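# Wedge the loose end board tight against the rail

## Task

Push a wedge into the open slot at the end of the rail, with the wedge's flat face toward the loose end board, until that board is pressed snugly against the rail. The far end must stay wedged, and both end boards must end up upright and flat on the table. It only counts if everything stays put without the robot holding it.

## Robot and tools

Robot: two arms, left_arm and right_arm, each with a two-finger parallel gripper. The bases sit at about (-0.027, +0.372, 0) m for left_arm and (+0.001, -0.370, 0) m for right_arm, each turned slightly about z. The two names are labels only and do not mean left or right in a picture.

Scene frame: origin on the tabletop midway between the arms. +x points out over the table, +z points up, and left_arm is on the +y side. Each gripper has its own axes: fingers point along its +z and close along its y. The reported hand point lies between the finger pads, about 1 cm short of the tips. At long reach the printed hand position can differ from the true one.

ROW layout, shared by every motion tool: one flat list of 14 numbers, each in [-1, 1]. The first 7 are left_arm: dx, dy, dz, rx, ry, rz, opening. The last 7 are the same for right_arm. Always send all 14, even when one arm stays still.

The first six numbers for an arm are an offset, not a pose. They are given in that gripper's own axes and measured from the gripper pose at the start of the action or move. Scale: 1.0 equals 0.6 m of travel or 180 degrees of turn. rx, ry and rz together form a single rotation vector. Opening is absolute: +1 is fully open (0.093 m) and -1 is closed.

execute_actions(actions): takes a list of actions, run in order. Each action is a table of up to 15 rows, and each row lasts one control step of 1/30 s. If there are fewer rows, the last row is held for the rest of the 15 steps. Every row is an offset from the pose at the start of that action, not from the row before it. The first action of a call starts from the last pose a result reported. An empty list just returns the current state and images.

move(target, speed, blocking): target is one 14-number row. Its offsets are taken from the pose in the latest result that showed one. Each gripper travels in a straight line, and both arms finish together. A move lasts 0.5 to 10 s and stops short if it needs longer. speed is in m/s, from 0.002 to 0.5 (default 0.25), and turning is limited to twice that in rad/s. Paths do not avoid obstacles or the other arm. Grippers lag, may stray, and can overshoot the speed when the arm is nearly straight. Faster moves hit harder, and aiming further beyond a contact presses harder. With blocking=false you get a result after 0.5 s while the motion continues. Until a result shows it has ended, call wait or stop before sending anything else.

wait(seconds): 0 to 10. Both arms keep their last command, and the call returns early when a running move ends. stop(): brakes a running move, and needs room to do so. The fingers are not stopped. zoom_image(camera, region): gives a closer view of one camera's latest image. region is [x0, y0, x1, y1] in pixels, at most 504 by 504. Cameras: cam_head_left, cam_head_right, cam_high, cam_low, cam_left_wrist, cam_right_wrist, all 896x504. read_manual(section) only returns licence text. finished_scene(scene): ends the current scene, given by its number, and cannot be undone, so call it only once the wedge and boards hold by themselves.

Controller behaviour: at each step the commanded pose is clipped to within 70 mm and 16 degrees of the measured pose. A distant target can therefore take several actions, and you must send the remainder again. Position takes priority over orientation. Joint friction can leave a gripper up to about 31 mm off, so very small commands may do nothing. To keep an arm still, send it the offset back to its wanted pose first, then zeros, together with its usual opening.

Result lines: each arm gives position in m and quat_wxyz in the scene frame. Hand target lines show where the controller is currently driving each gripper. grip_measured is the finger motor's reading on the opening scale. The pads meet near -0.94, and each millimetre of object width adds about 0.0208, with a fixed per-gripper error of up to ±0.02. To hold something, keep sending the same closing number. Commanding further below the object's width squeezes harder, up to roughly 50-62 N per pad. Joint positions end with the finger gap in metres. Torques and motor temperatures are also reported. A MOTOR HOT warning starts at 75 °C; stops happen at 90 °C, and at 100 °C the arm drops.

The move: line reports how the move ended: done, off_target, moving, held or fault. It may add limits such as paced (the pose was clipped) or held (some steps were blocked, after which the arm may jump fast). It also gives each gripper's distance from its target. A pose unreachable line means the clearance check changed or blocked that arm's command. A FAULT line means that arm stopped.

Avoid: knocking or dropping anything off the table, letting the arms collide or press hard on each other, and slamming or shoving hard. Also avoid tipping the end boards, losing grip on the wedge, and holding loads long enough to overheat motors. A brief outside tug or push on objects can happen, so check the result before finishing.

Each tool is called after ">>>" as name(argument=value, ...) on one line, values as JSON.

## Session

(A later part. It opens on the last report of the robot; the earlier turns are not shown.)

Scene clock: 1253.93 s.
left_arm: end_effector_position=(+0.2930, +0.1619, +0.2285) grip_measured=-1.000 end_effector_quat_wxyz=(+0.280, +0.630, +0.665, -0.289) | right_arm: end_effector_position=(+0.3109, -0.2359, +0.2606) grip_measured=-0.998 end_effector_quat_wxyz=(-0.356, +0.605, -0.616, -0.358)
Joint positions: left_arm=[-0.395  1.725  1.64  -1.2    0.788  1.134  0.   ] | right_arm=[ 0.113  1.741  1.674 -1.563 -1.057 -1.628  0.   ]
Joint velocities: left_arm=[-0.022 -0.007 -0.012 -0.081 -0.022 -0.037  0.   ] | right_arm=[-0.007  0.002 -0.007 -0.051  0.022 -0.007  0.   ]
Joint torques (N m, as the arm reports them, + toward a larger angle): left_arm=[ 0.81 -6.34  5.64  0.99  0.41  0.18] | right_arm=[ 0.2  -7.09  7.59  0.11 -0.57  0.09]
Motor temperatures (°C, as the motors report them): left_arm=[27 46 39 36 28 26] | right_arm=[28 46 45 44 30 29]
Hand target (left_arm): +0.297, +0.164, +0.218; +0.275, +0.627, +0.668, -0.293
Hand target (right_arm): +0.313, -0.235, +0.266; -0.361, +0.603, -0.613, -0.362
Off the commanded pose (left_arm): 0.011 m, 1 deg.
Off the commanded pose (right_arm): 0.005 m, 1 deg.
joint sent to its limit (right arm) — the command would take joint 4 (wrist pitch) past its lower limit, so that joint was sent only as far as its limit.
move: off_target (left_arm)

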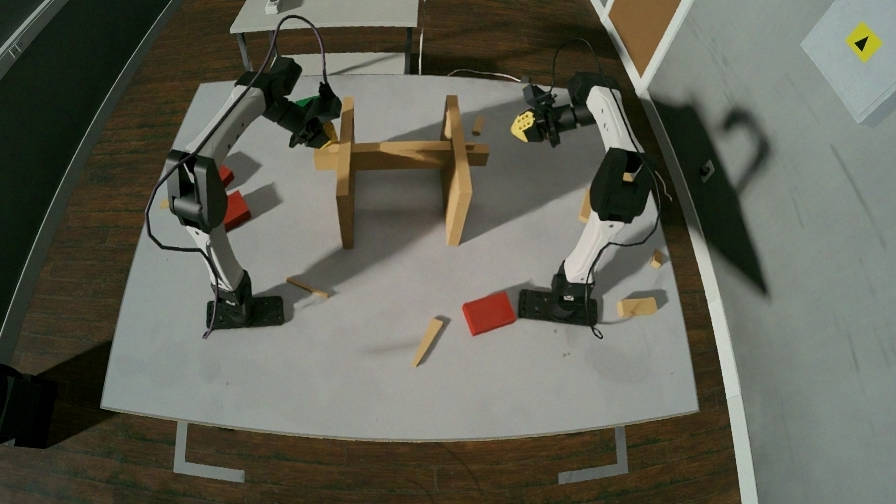

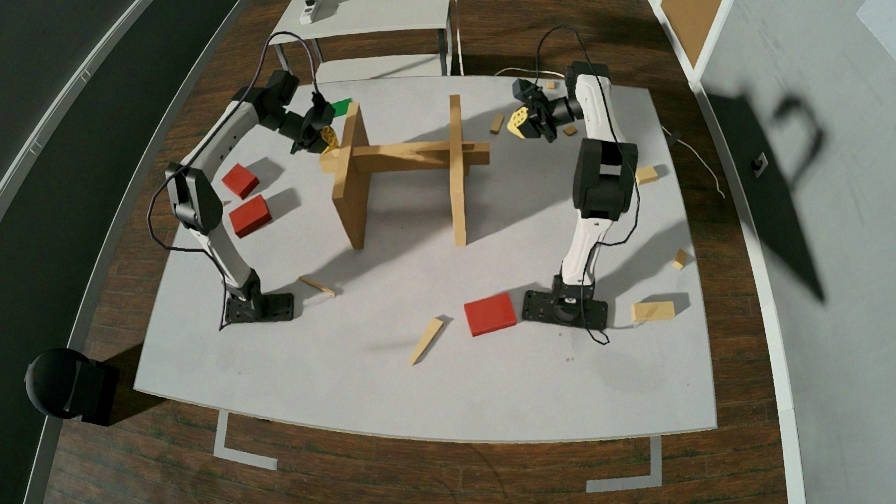

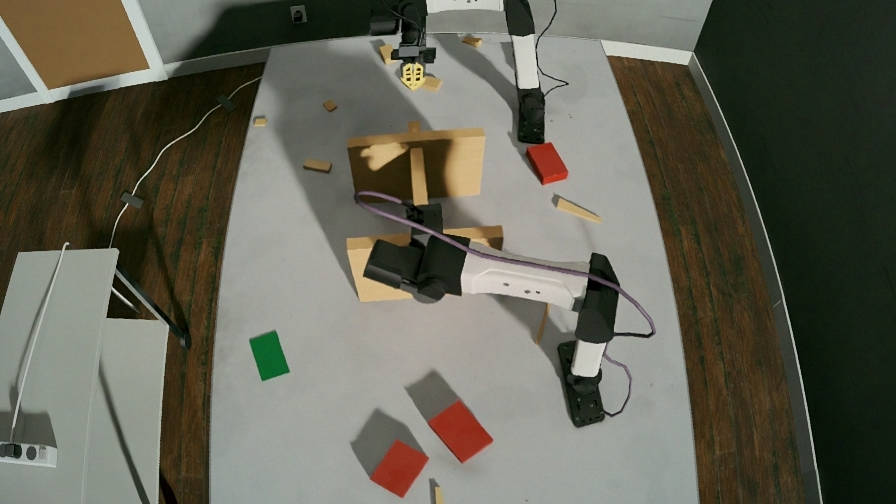

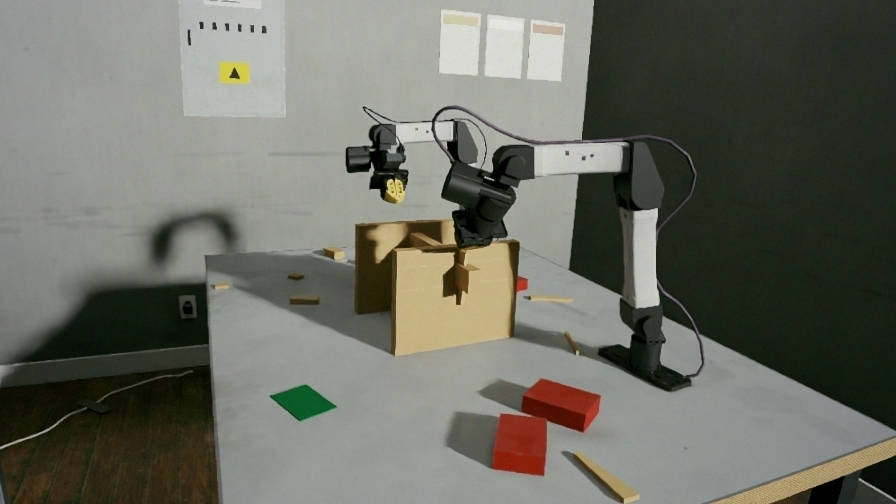

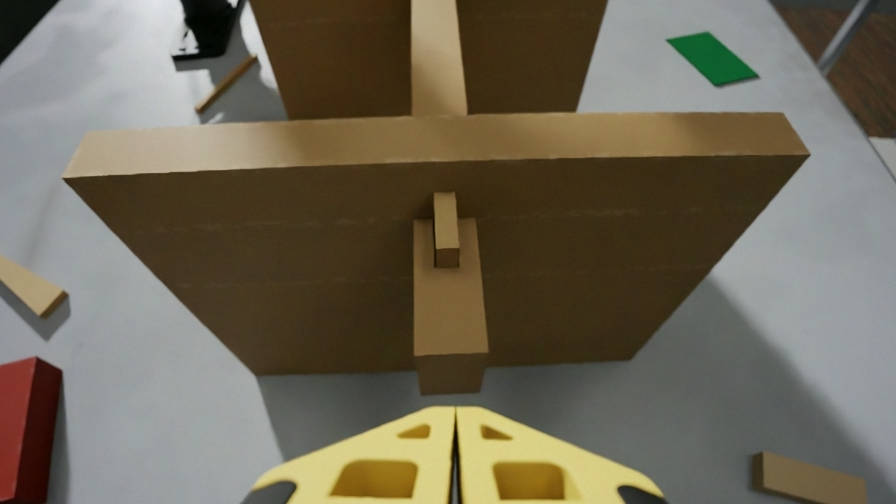

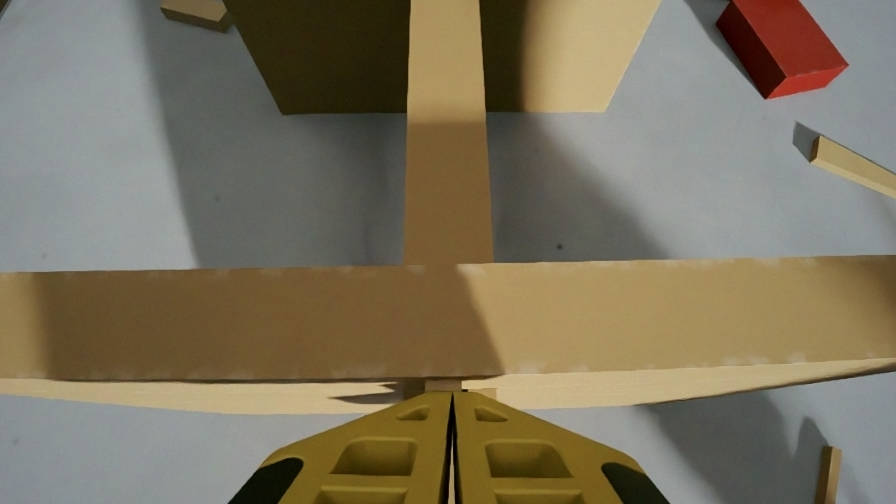

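>>> execute_actions(actions=[])

Scene clock: 1267.17 s.
left_arm: end_effector_position=(+0.2930, +0.1619, +0.2285) grip_measured=-1.000 end_effector_quat_wxyz=(+0.280, +0.630, +0.665, -0.289) | right_arm: end_effector_position=(+0.3105, -0.2359, +0.2607) grip_measured=-0.998 end_effector_quat_wxyz=(-0.356, +0.605, -0.615, -0.358)
Joint positions: left_arm=[-0.395  1.725  1.64  -1.2    0.788  1.134  0.   ] | right_arm=[ 0.113  1.741  1.674 -1.566 -1.057 -1.631  0.   ]
Joint velocities: left_arm=[-0.017 -0.012  0.022 -0.007 -0.007  0.022  0.   ] | right_arm=[ 0.007  0.022 -0.002 -0.051  0.007 -0.051  0.   ]
Joint torques (N m, as the arm reports them, + toward a larger angle): left_arm=[ 0.93 -6.38  5.54  0.97  0.4   0.17] | right_arm=[ 0.21 -7.07  7.58  0.12 -0.58  0.08]
Motor temperatures (°C, as the motors report them): left_arm=[27 46 39 36 28 26] | right_arm=[28 44 46 42 30 29]
Hand target (left_arm): +0.297, +0.164, +0.218; +0.275, +0.627, +0.668, -0.293
Hand target (right_arm): +0.313, -0.235, +0.266; -0.361, +0.603, -0.613, -0.362
Off the commanded pose (left_arm): 0.011 m, 1 deg.
Off the commanded pose (right_arm): 0.005 m, 1 deg.

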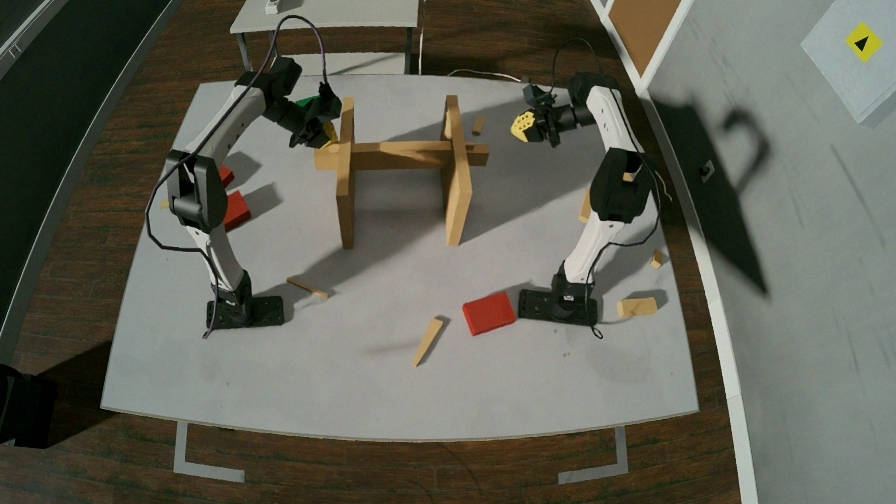

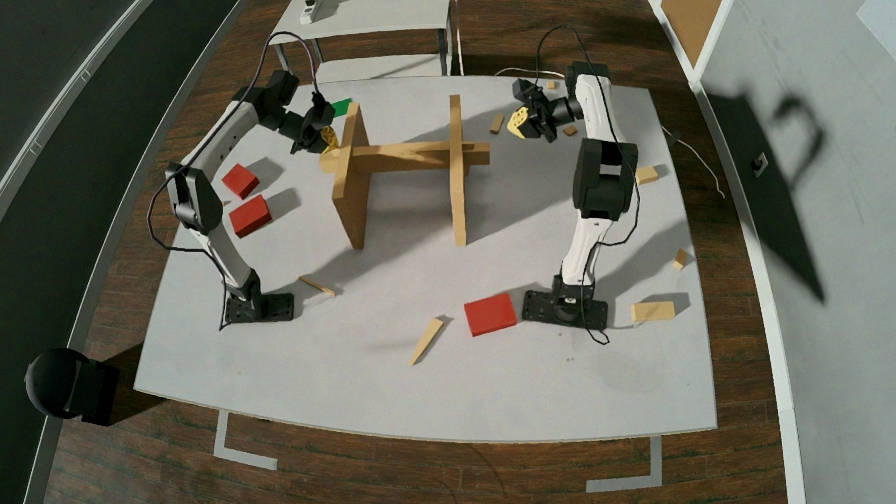

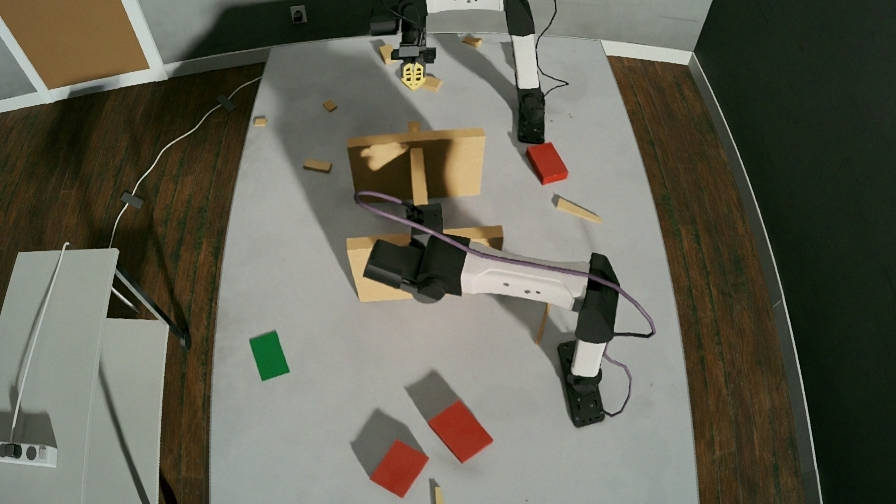

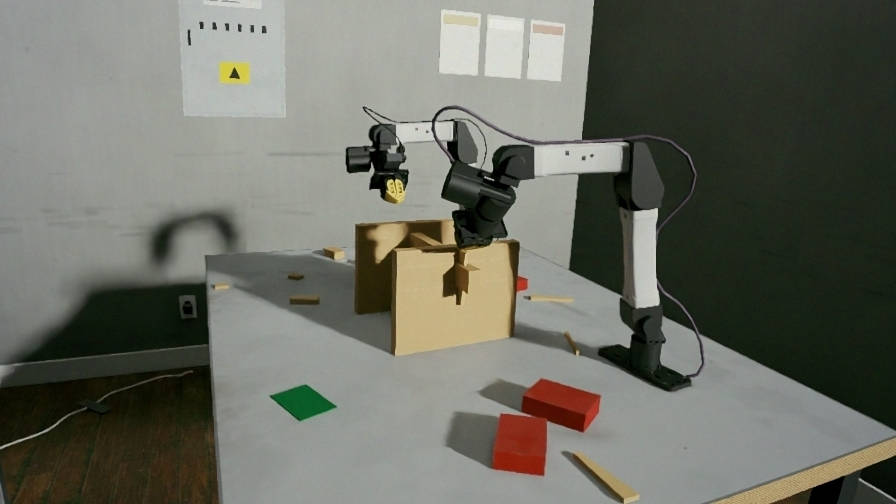

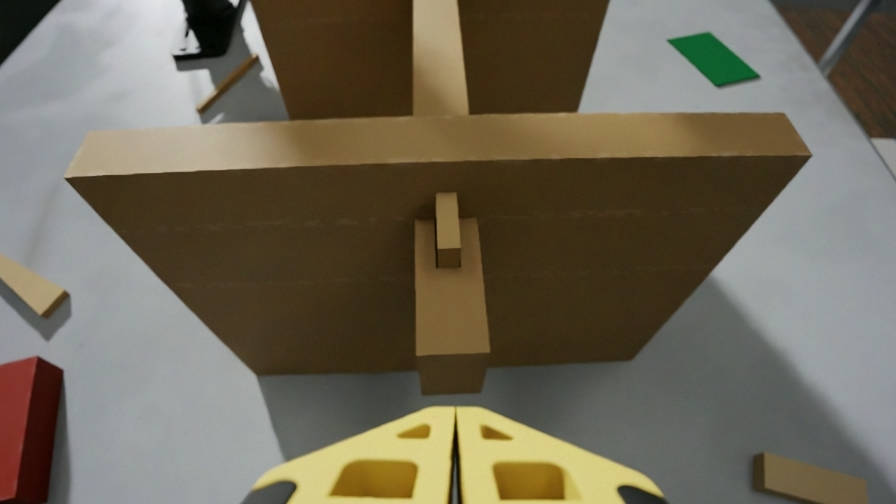

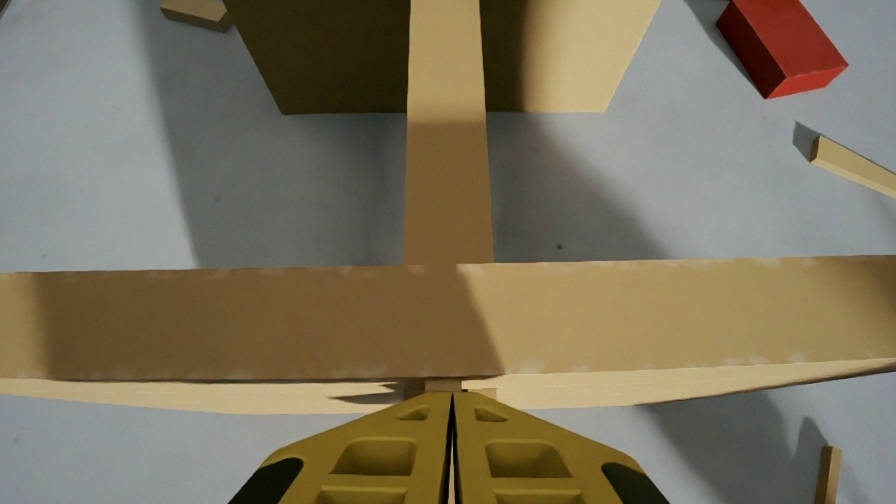

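>>> move(target=[0.0149, 0.0074, 0.0093, 0, 0, 0, -1, 0.1146, -0.001, 0.1042, 0, 0, 0, -1], speed=0.08)

Scene clock: 1298.10 s.
left_arm: end_effector_position=(+0.2932, +0.1617, +0.2275) grip_measured=-1.000 end_effector_quat_wxyz=(+0.282, +0.630, +0.662, -0.292) | right_arm: end_effector_position=(+0.3153, -0.2204, +0.1689) grip_measured=-0.998 end_effector_quat_wxyz=(-0.351, +0.601, -0.620, -0.362)
Joint positions: left_arm=[-0.393  1.725  1.633 -1.192  0.797  1.139  0.   ] | right_arm=[ 0.163  1.741  1.31  -1.12  -1.057 -1.518  0.   ]
Joint velocities: left_arm=[ 0.012  0.002 -0.012 -0.081 -0.007  0.007  0.   ] | right_arm=[ 0.012 -0.002 -0.002 -0.007 -0.051  0.007  0.   ]
Joint torques (N m, as the arm reports them, + toward a larger angle): left_arm=[ 0.7  -6.8   5.39  1.06  0.3   0.18] | right_arm=[ 1.51 -9.53  4.36  0.53 -0.42  0.2 ]
Motor temperatures (°C, as the motors report them): left_arm=[27 46 39 36 28 26] | right_arm=[28 42 47 39 30 29]
Hand target (left_arm): +0.297, +0.164, +0.218; +0.280, +0.630, +0.665, -0.289
Hand target (right_arm): +0.312, -0.217, +0.169; -0.355, +0.606, -0.615, -0.358
Off the commanded pose (left_arm): 0.011 m, 1 deg.
Off the commanded pose (right_arm): 0.007 m, 1 deg.
move: off_target (left_arm)

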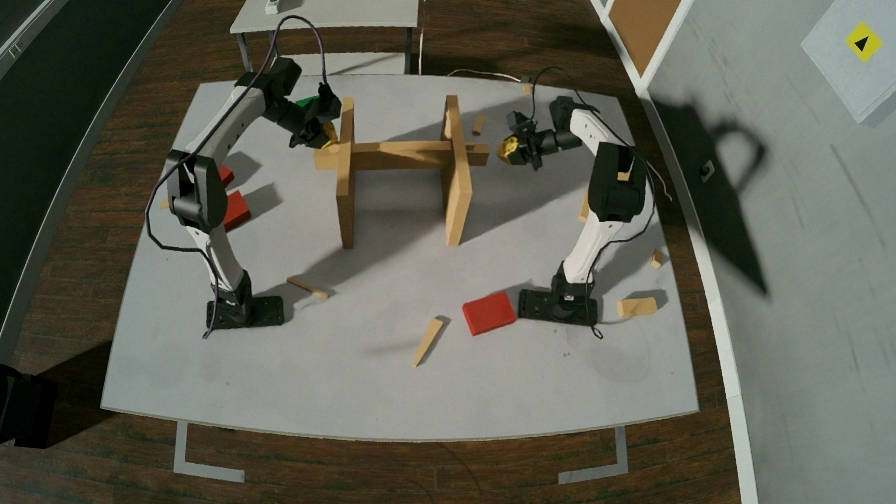

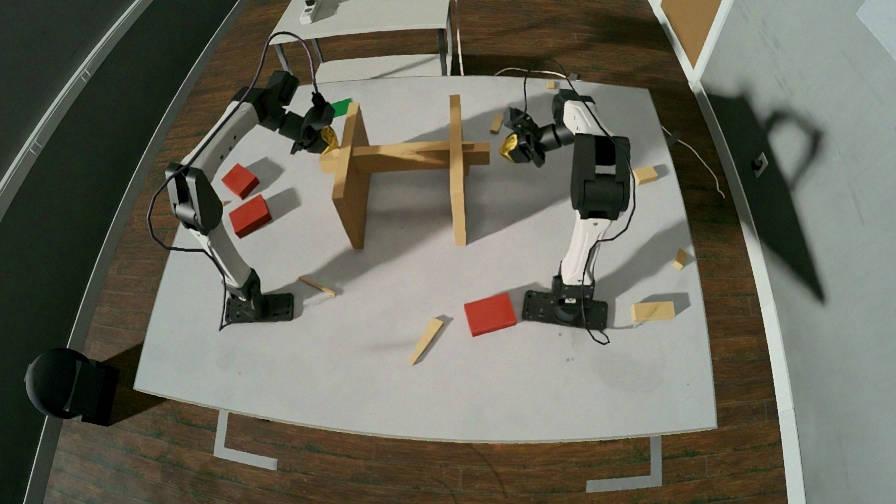

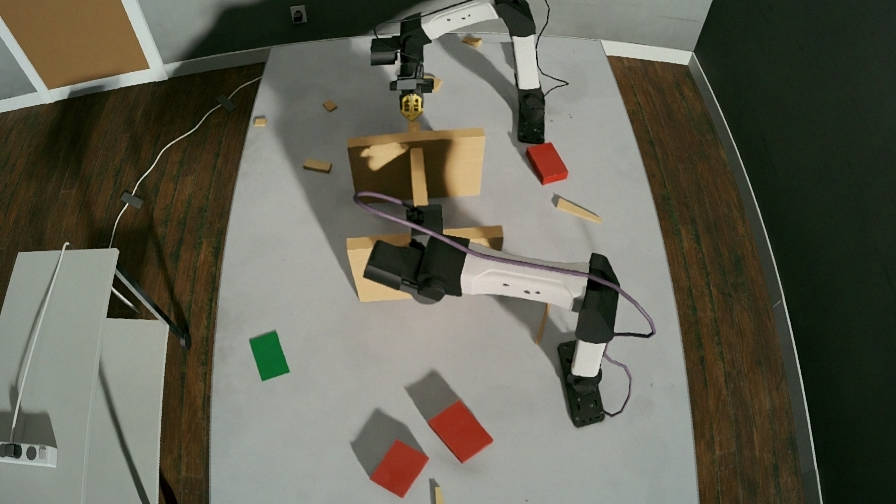

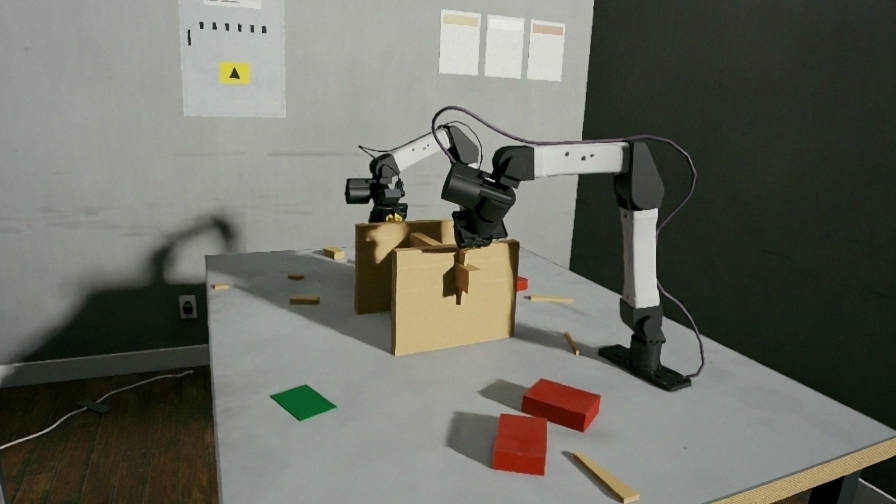

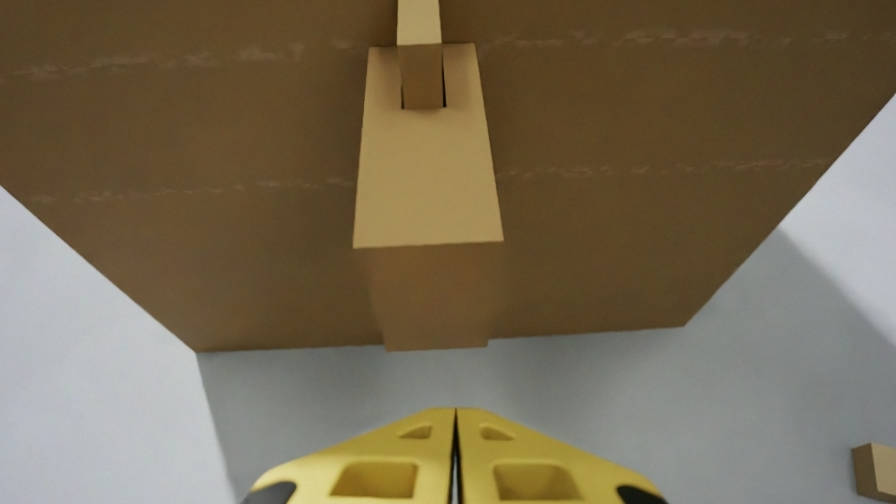

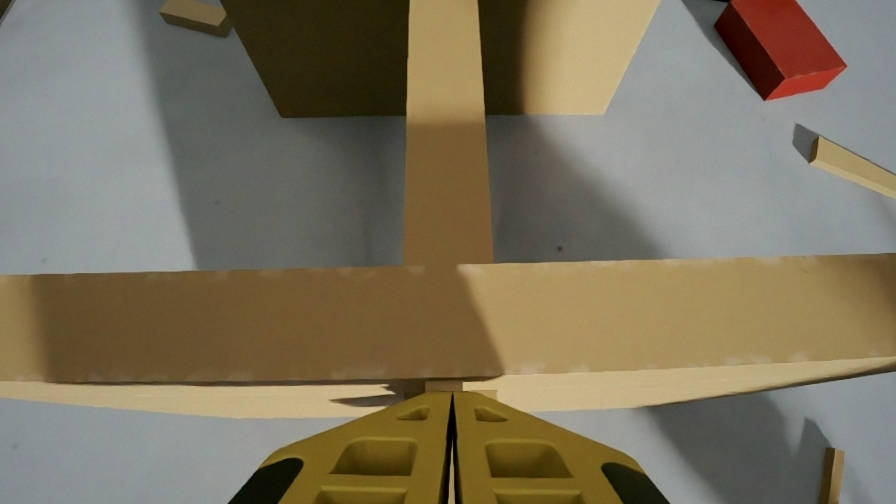

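>>> move(target=[0.0152, 0.007, 0.009, 0.0015, 0.0031, -0.004, -1, -0.0172, 0.016, 0.031, 0, 0, -0.0099, -1], speed=0.03)

Scene clock: 1322.43 s.
left_arm: end_effector_position=(+0.2932, +0.1617, +0.2275) grip_measured=-1.000 end_effector_quat_wxyz=(+0.282, +0.630, +0.662, -0.292) | right_arm: end_effector_position=(+0.3082, -0.2021, +0.1659) grip_measured=-0.998 end_effector_quat_wxyz=(-0.350, +0.605, -0.616, -0.365)
Joint positions: left_arm=[-0.393  1.725  1.633 -1.192  0.797  1.139  0.   ] | right_arm=[ 0.222  1.706  1.253 -1.018 -1.057 -1.426  0.   ]
Joint velocities: left_arm=[-0.022  0.002 -0.017  0.037 -0.022  0.007  0.   ] | right_arm=[-0.002  0.002 -0.007  0.081 -0.007  0.051  0.   ]
Joint torques (N m, as the arm reports them, + toward a larger angle): left_arm=[ 0.7  -6.32  5.94  0.97  0.36  0.17] | right_arm=[ 1.49 -9.74  4.52  0.65 -0.36  0.17]
Motor temperatures (°C, as the motors report them): left_arm=[27 47 39 36 28 26] | right_arm=[28 43 45 39 30 29]
Hand target (left_arm): +0.297, +0.164, +0.217; +0.275, +0.628, +0.667, -0.292
Hand target (right_arm): +0.306, -0.199, +0.168; -0.355, +0.611, -0.611, -0.357
Off the commanded pose (left_arm): 0.011 m, 1 deg.
Off the commanded pose (right_arm): 0.005 m, 2 deg.
move: off_target (left_arm)

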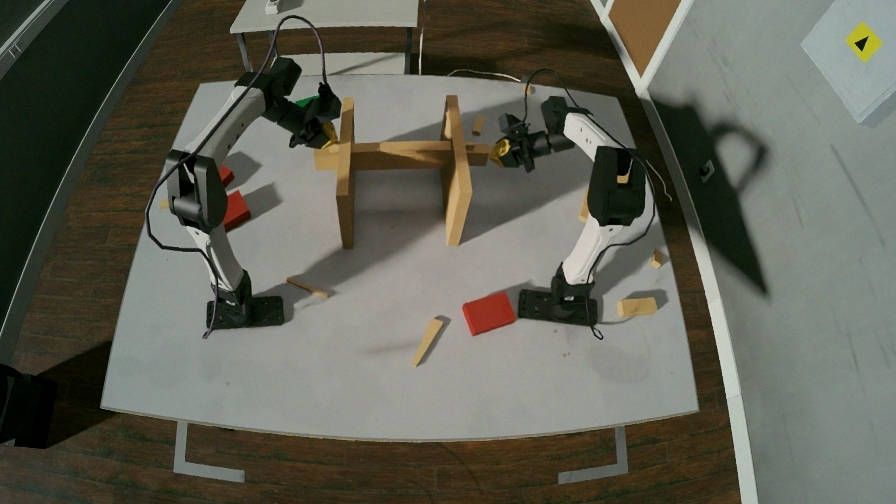

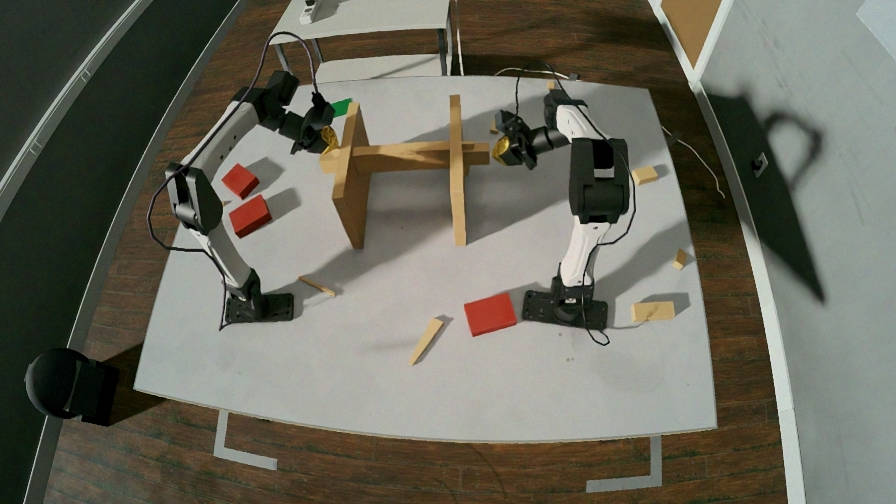

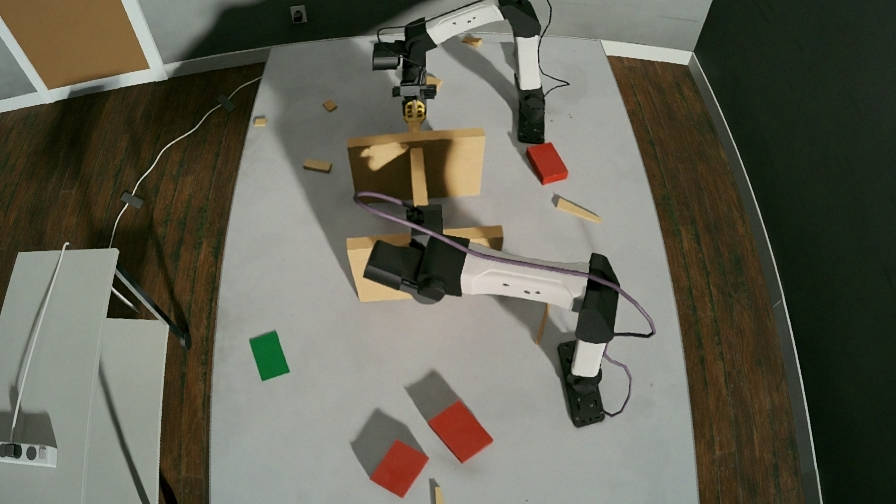

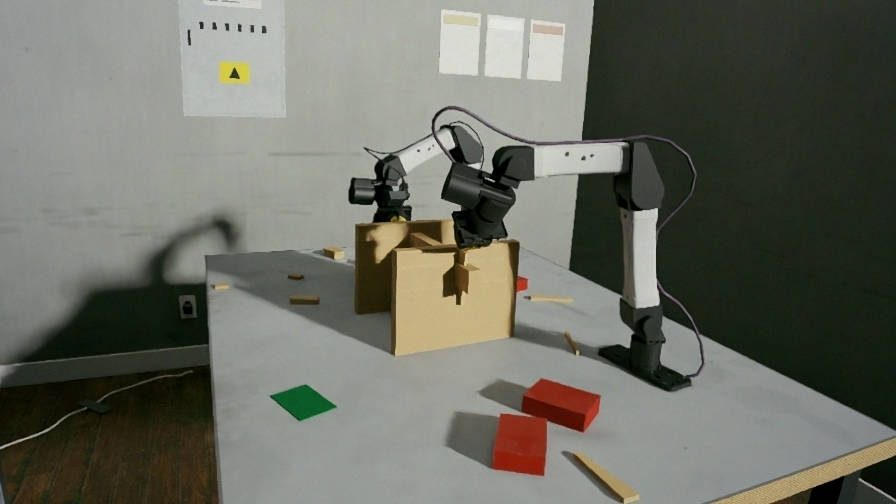

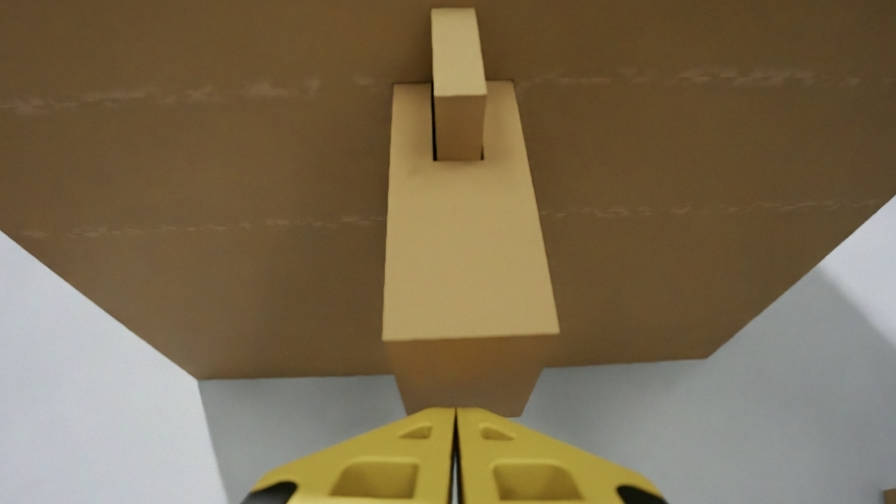

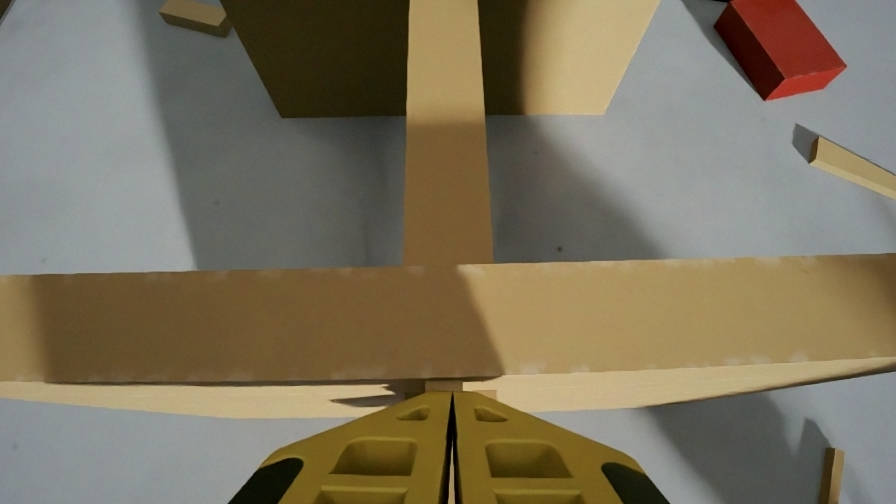

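>>> execute_actions(actions=[[[0.017,0.0072,0.007,0.0015,0.0031,-0.004,-1,-0.0055,0,0.0065,0,0,0,-1]],[[0.017,0.0072,0.007,0.0015,0.0031,-0.004,-1,-0.0055,0,0.0065,0,0,0,-1]],[[0.017,0.0072,0.007,0.0015,0.0031,-0.004,-1,-0.0064,0,0.0079,0,0,0,-1]]])

Scene clock: 1352.43 s.
left_arm: end_effector_position=(+0.2933, +0.1619, +0.2278) grip_measured=-1.000 end_effector_quat_wxyz=(+0.284, +0.634, +0.658, -0.291) | right_arm: end_effector_position=(+0.3096, -0.1994, +0.1662) grip_measured=-0.998 end_effector_quat_wxyz=(-0.340, +0.586, -0.633, -0.375)
Joint positions: left_arm=[-0.391  1.725  1.633 -1.192  0.799  1.151  0.   ] | right_arm=[ 0.23   1.706  1.253 -1.    -1.057 -1.348  0.   ]
Joint velocities: left_arm=[-0.017 -0.007  0.012 -0.007 -0.066  0.007  0.   ] | right_arm=[-0.022  0.032 -0.002  0.007 -0.007  0.007  0.   ]
Joint torques (N m, as the arm reports them, + toward a larger angle): left_arm=[ 0.84 -6.34  5.89  0.9   0.33  0.18] | right_arm=[ 1.47 -8.47  5.59  0.69 -0.39  0.2 ]
Motor temperatures (°C, as the motors report them): left_arm=[27 46 39 35 28 26] | right_arm=[28 44 44 38 30 29]
Hand target (left_arm): +0.297, +0.166, +0.218; +0.277, +0.630, +0.664, -0.292
Hand target (right_arm): +0.310, -0.196, +0.167; -0.344, +0.591, -0.628, -0.371
Off the commanded pose (left_arm): 0.012 m, 1 deg.
Off the commanded pose (right_arm): 0.004 m, 1 deg.

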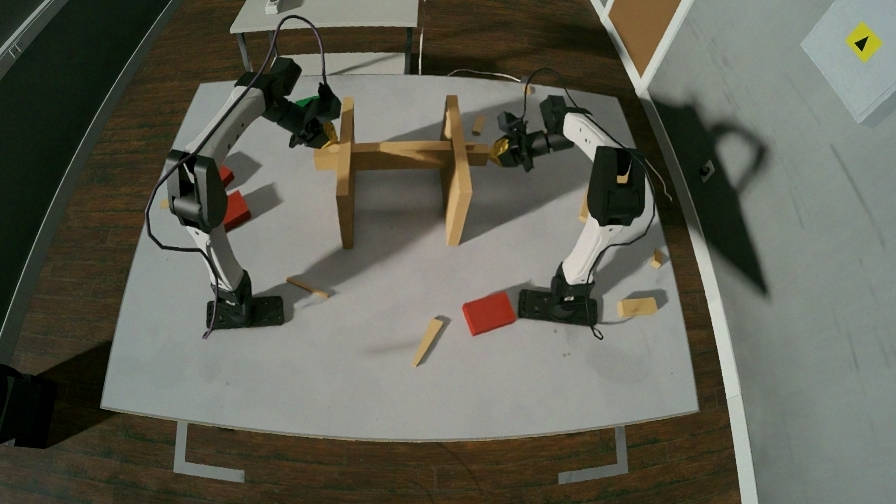

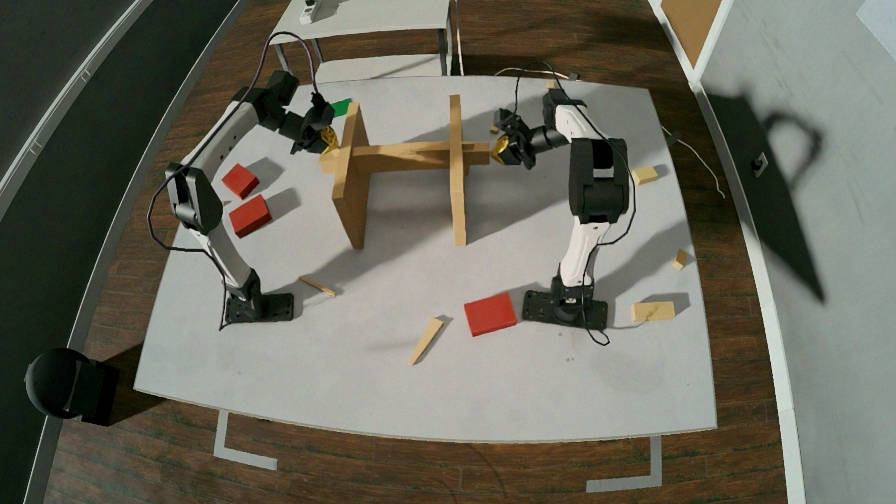

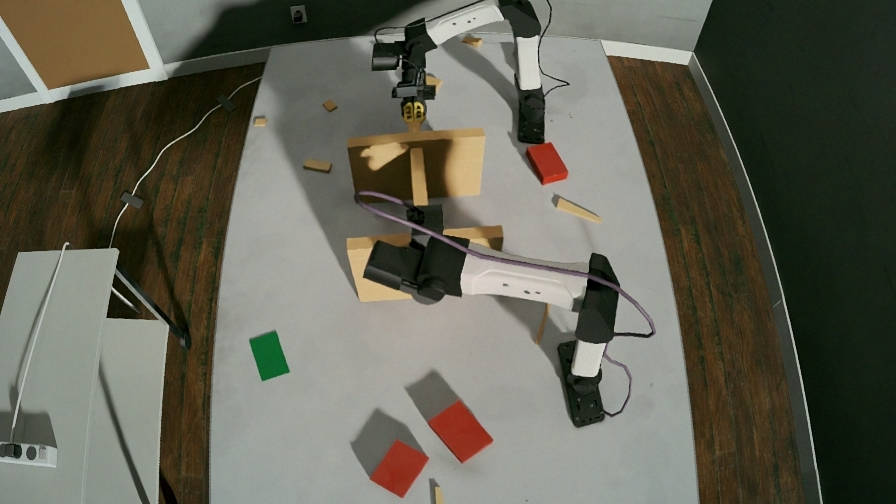

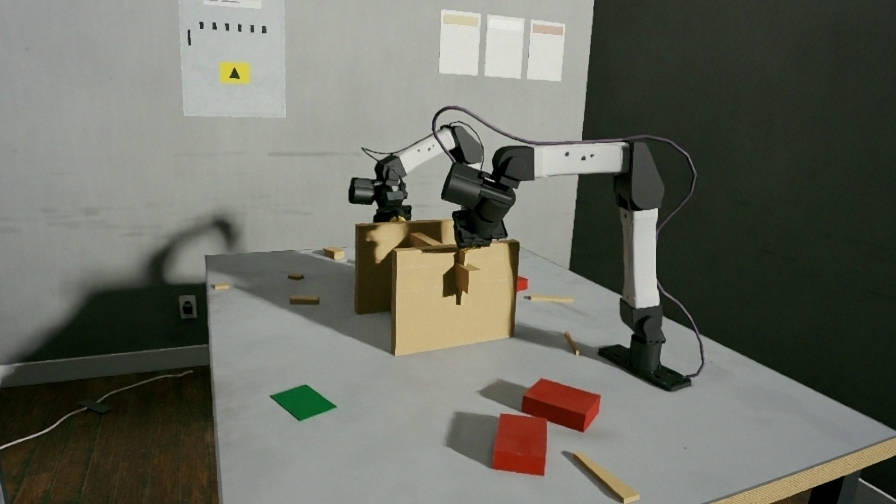

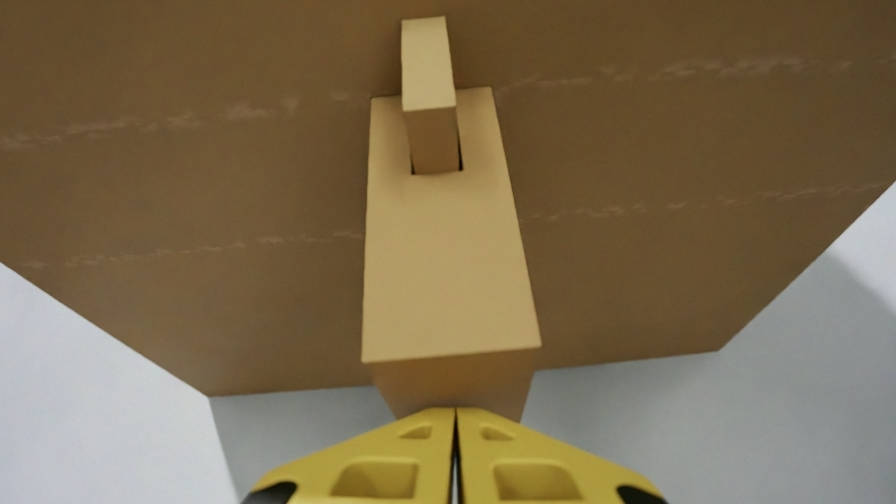

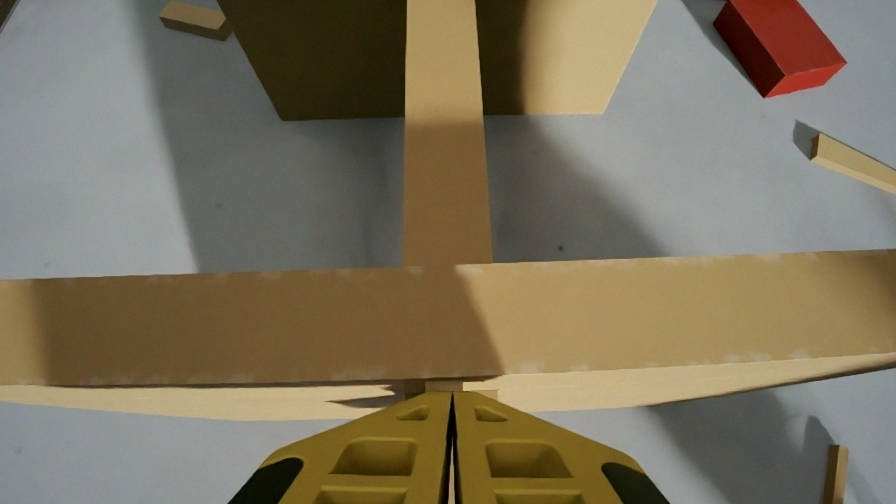

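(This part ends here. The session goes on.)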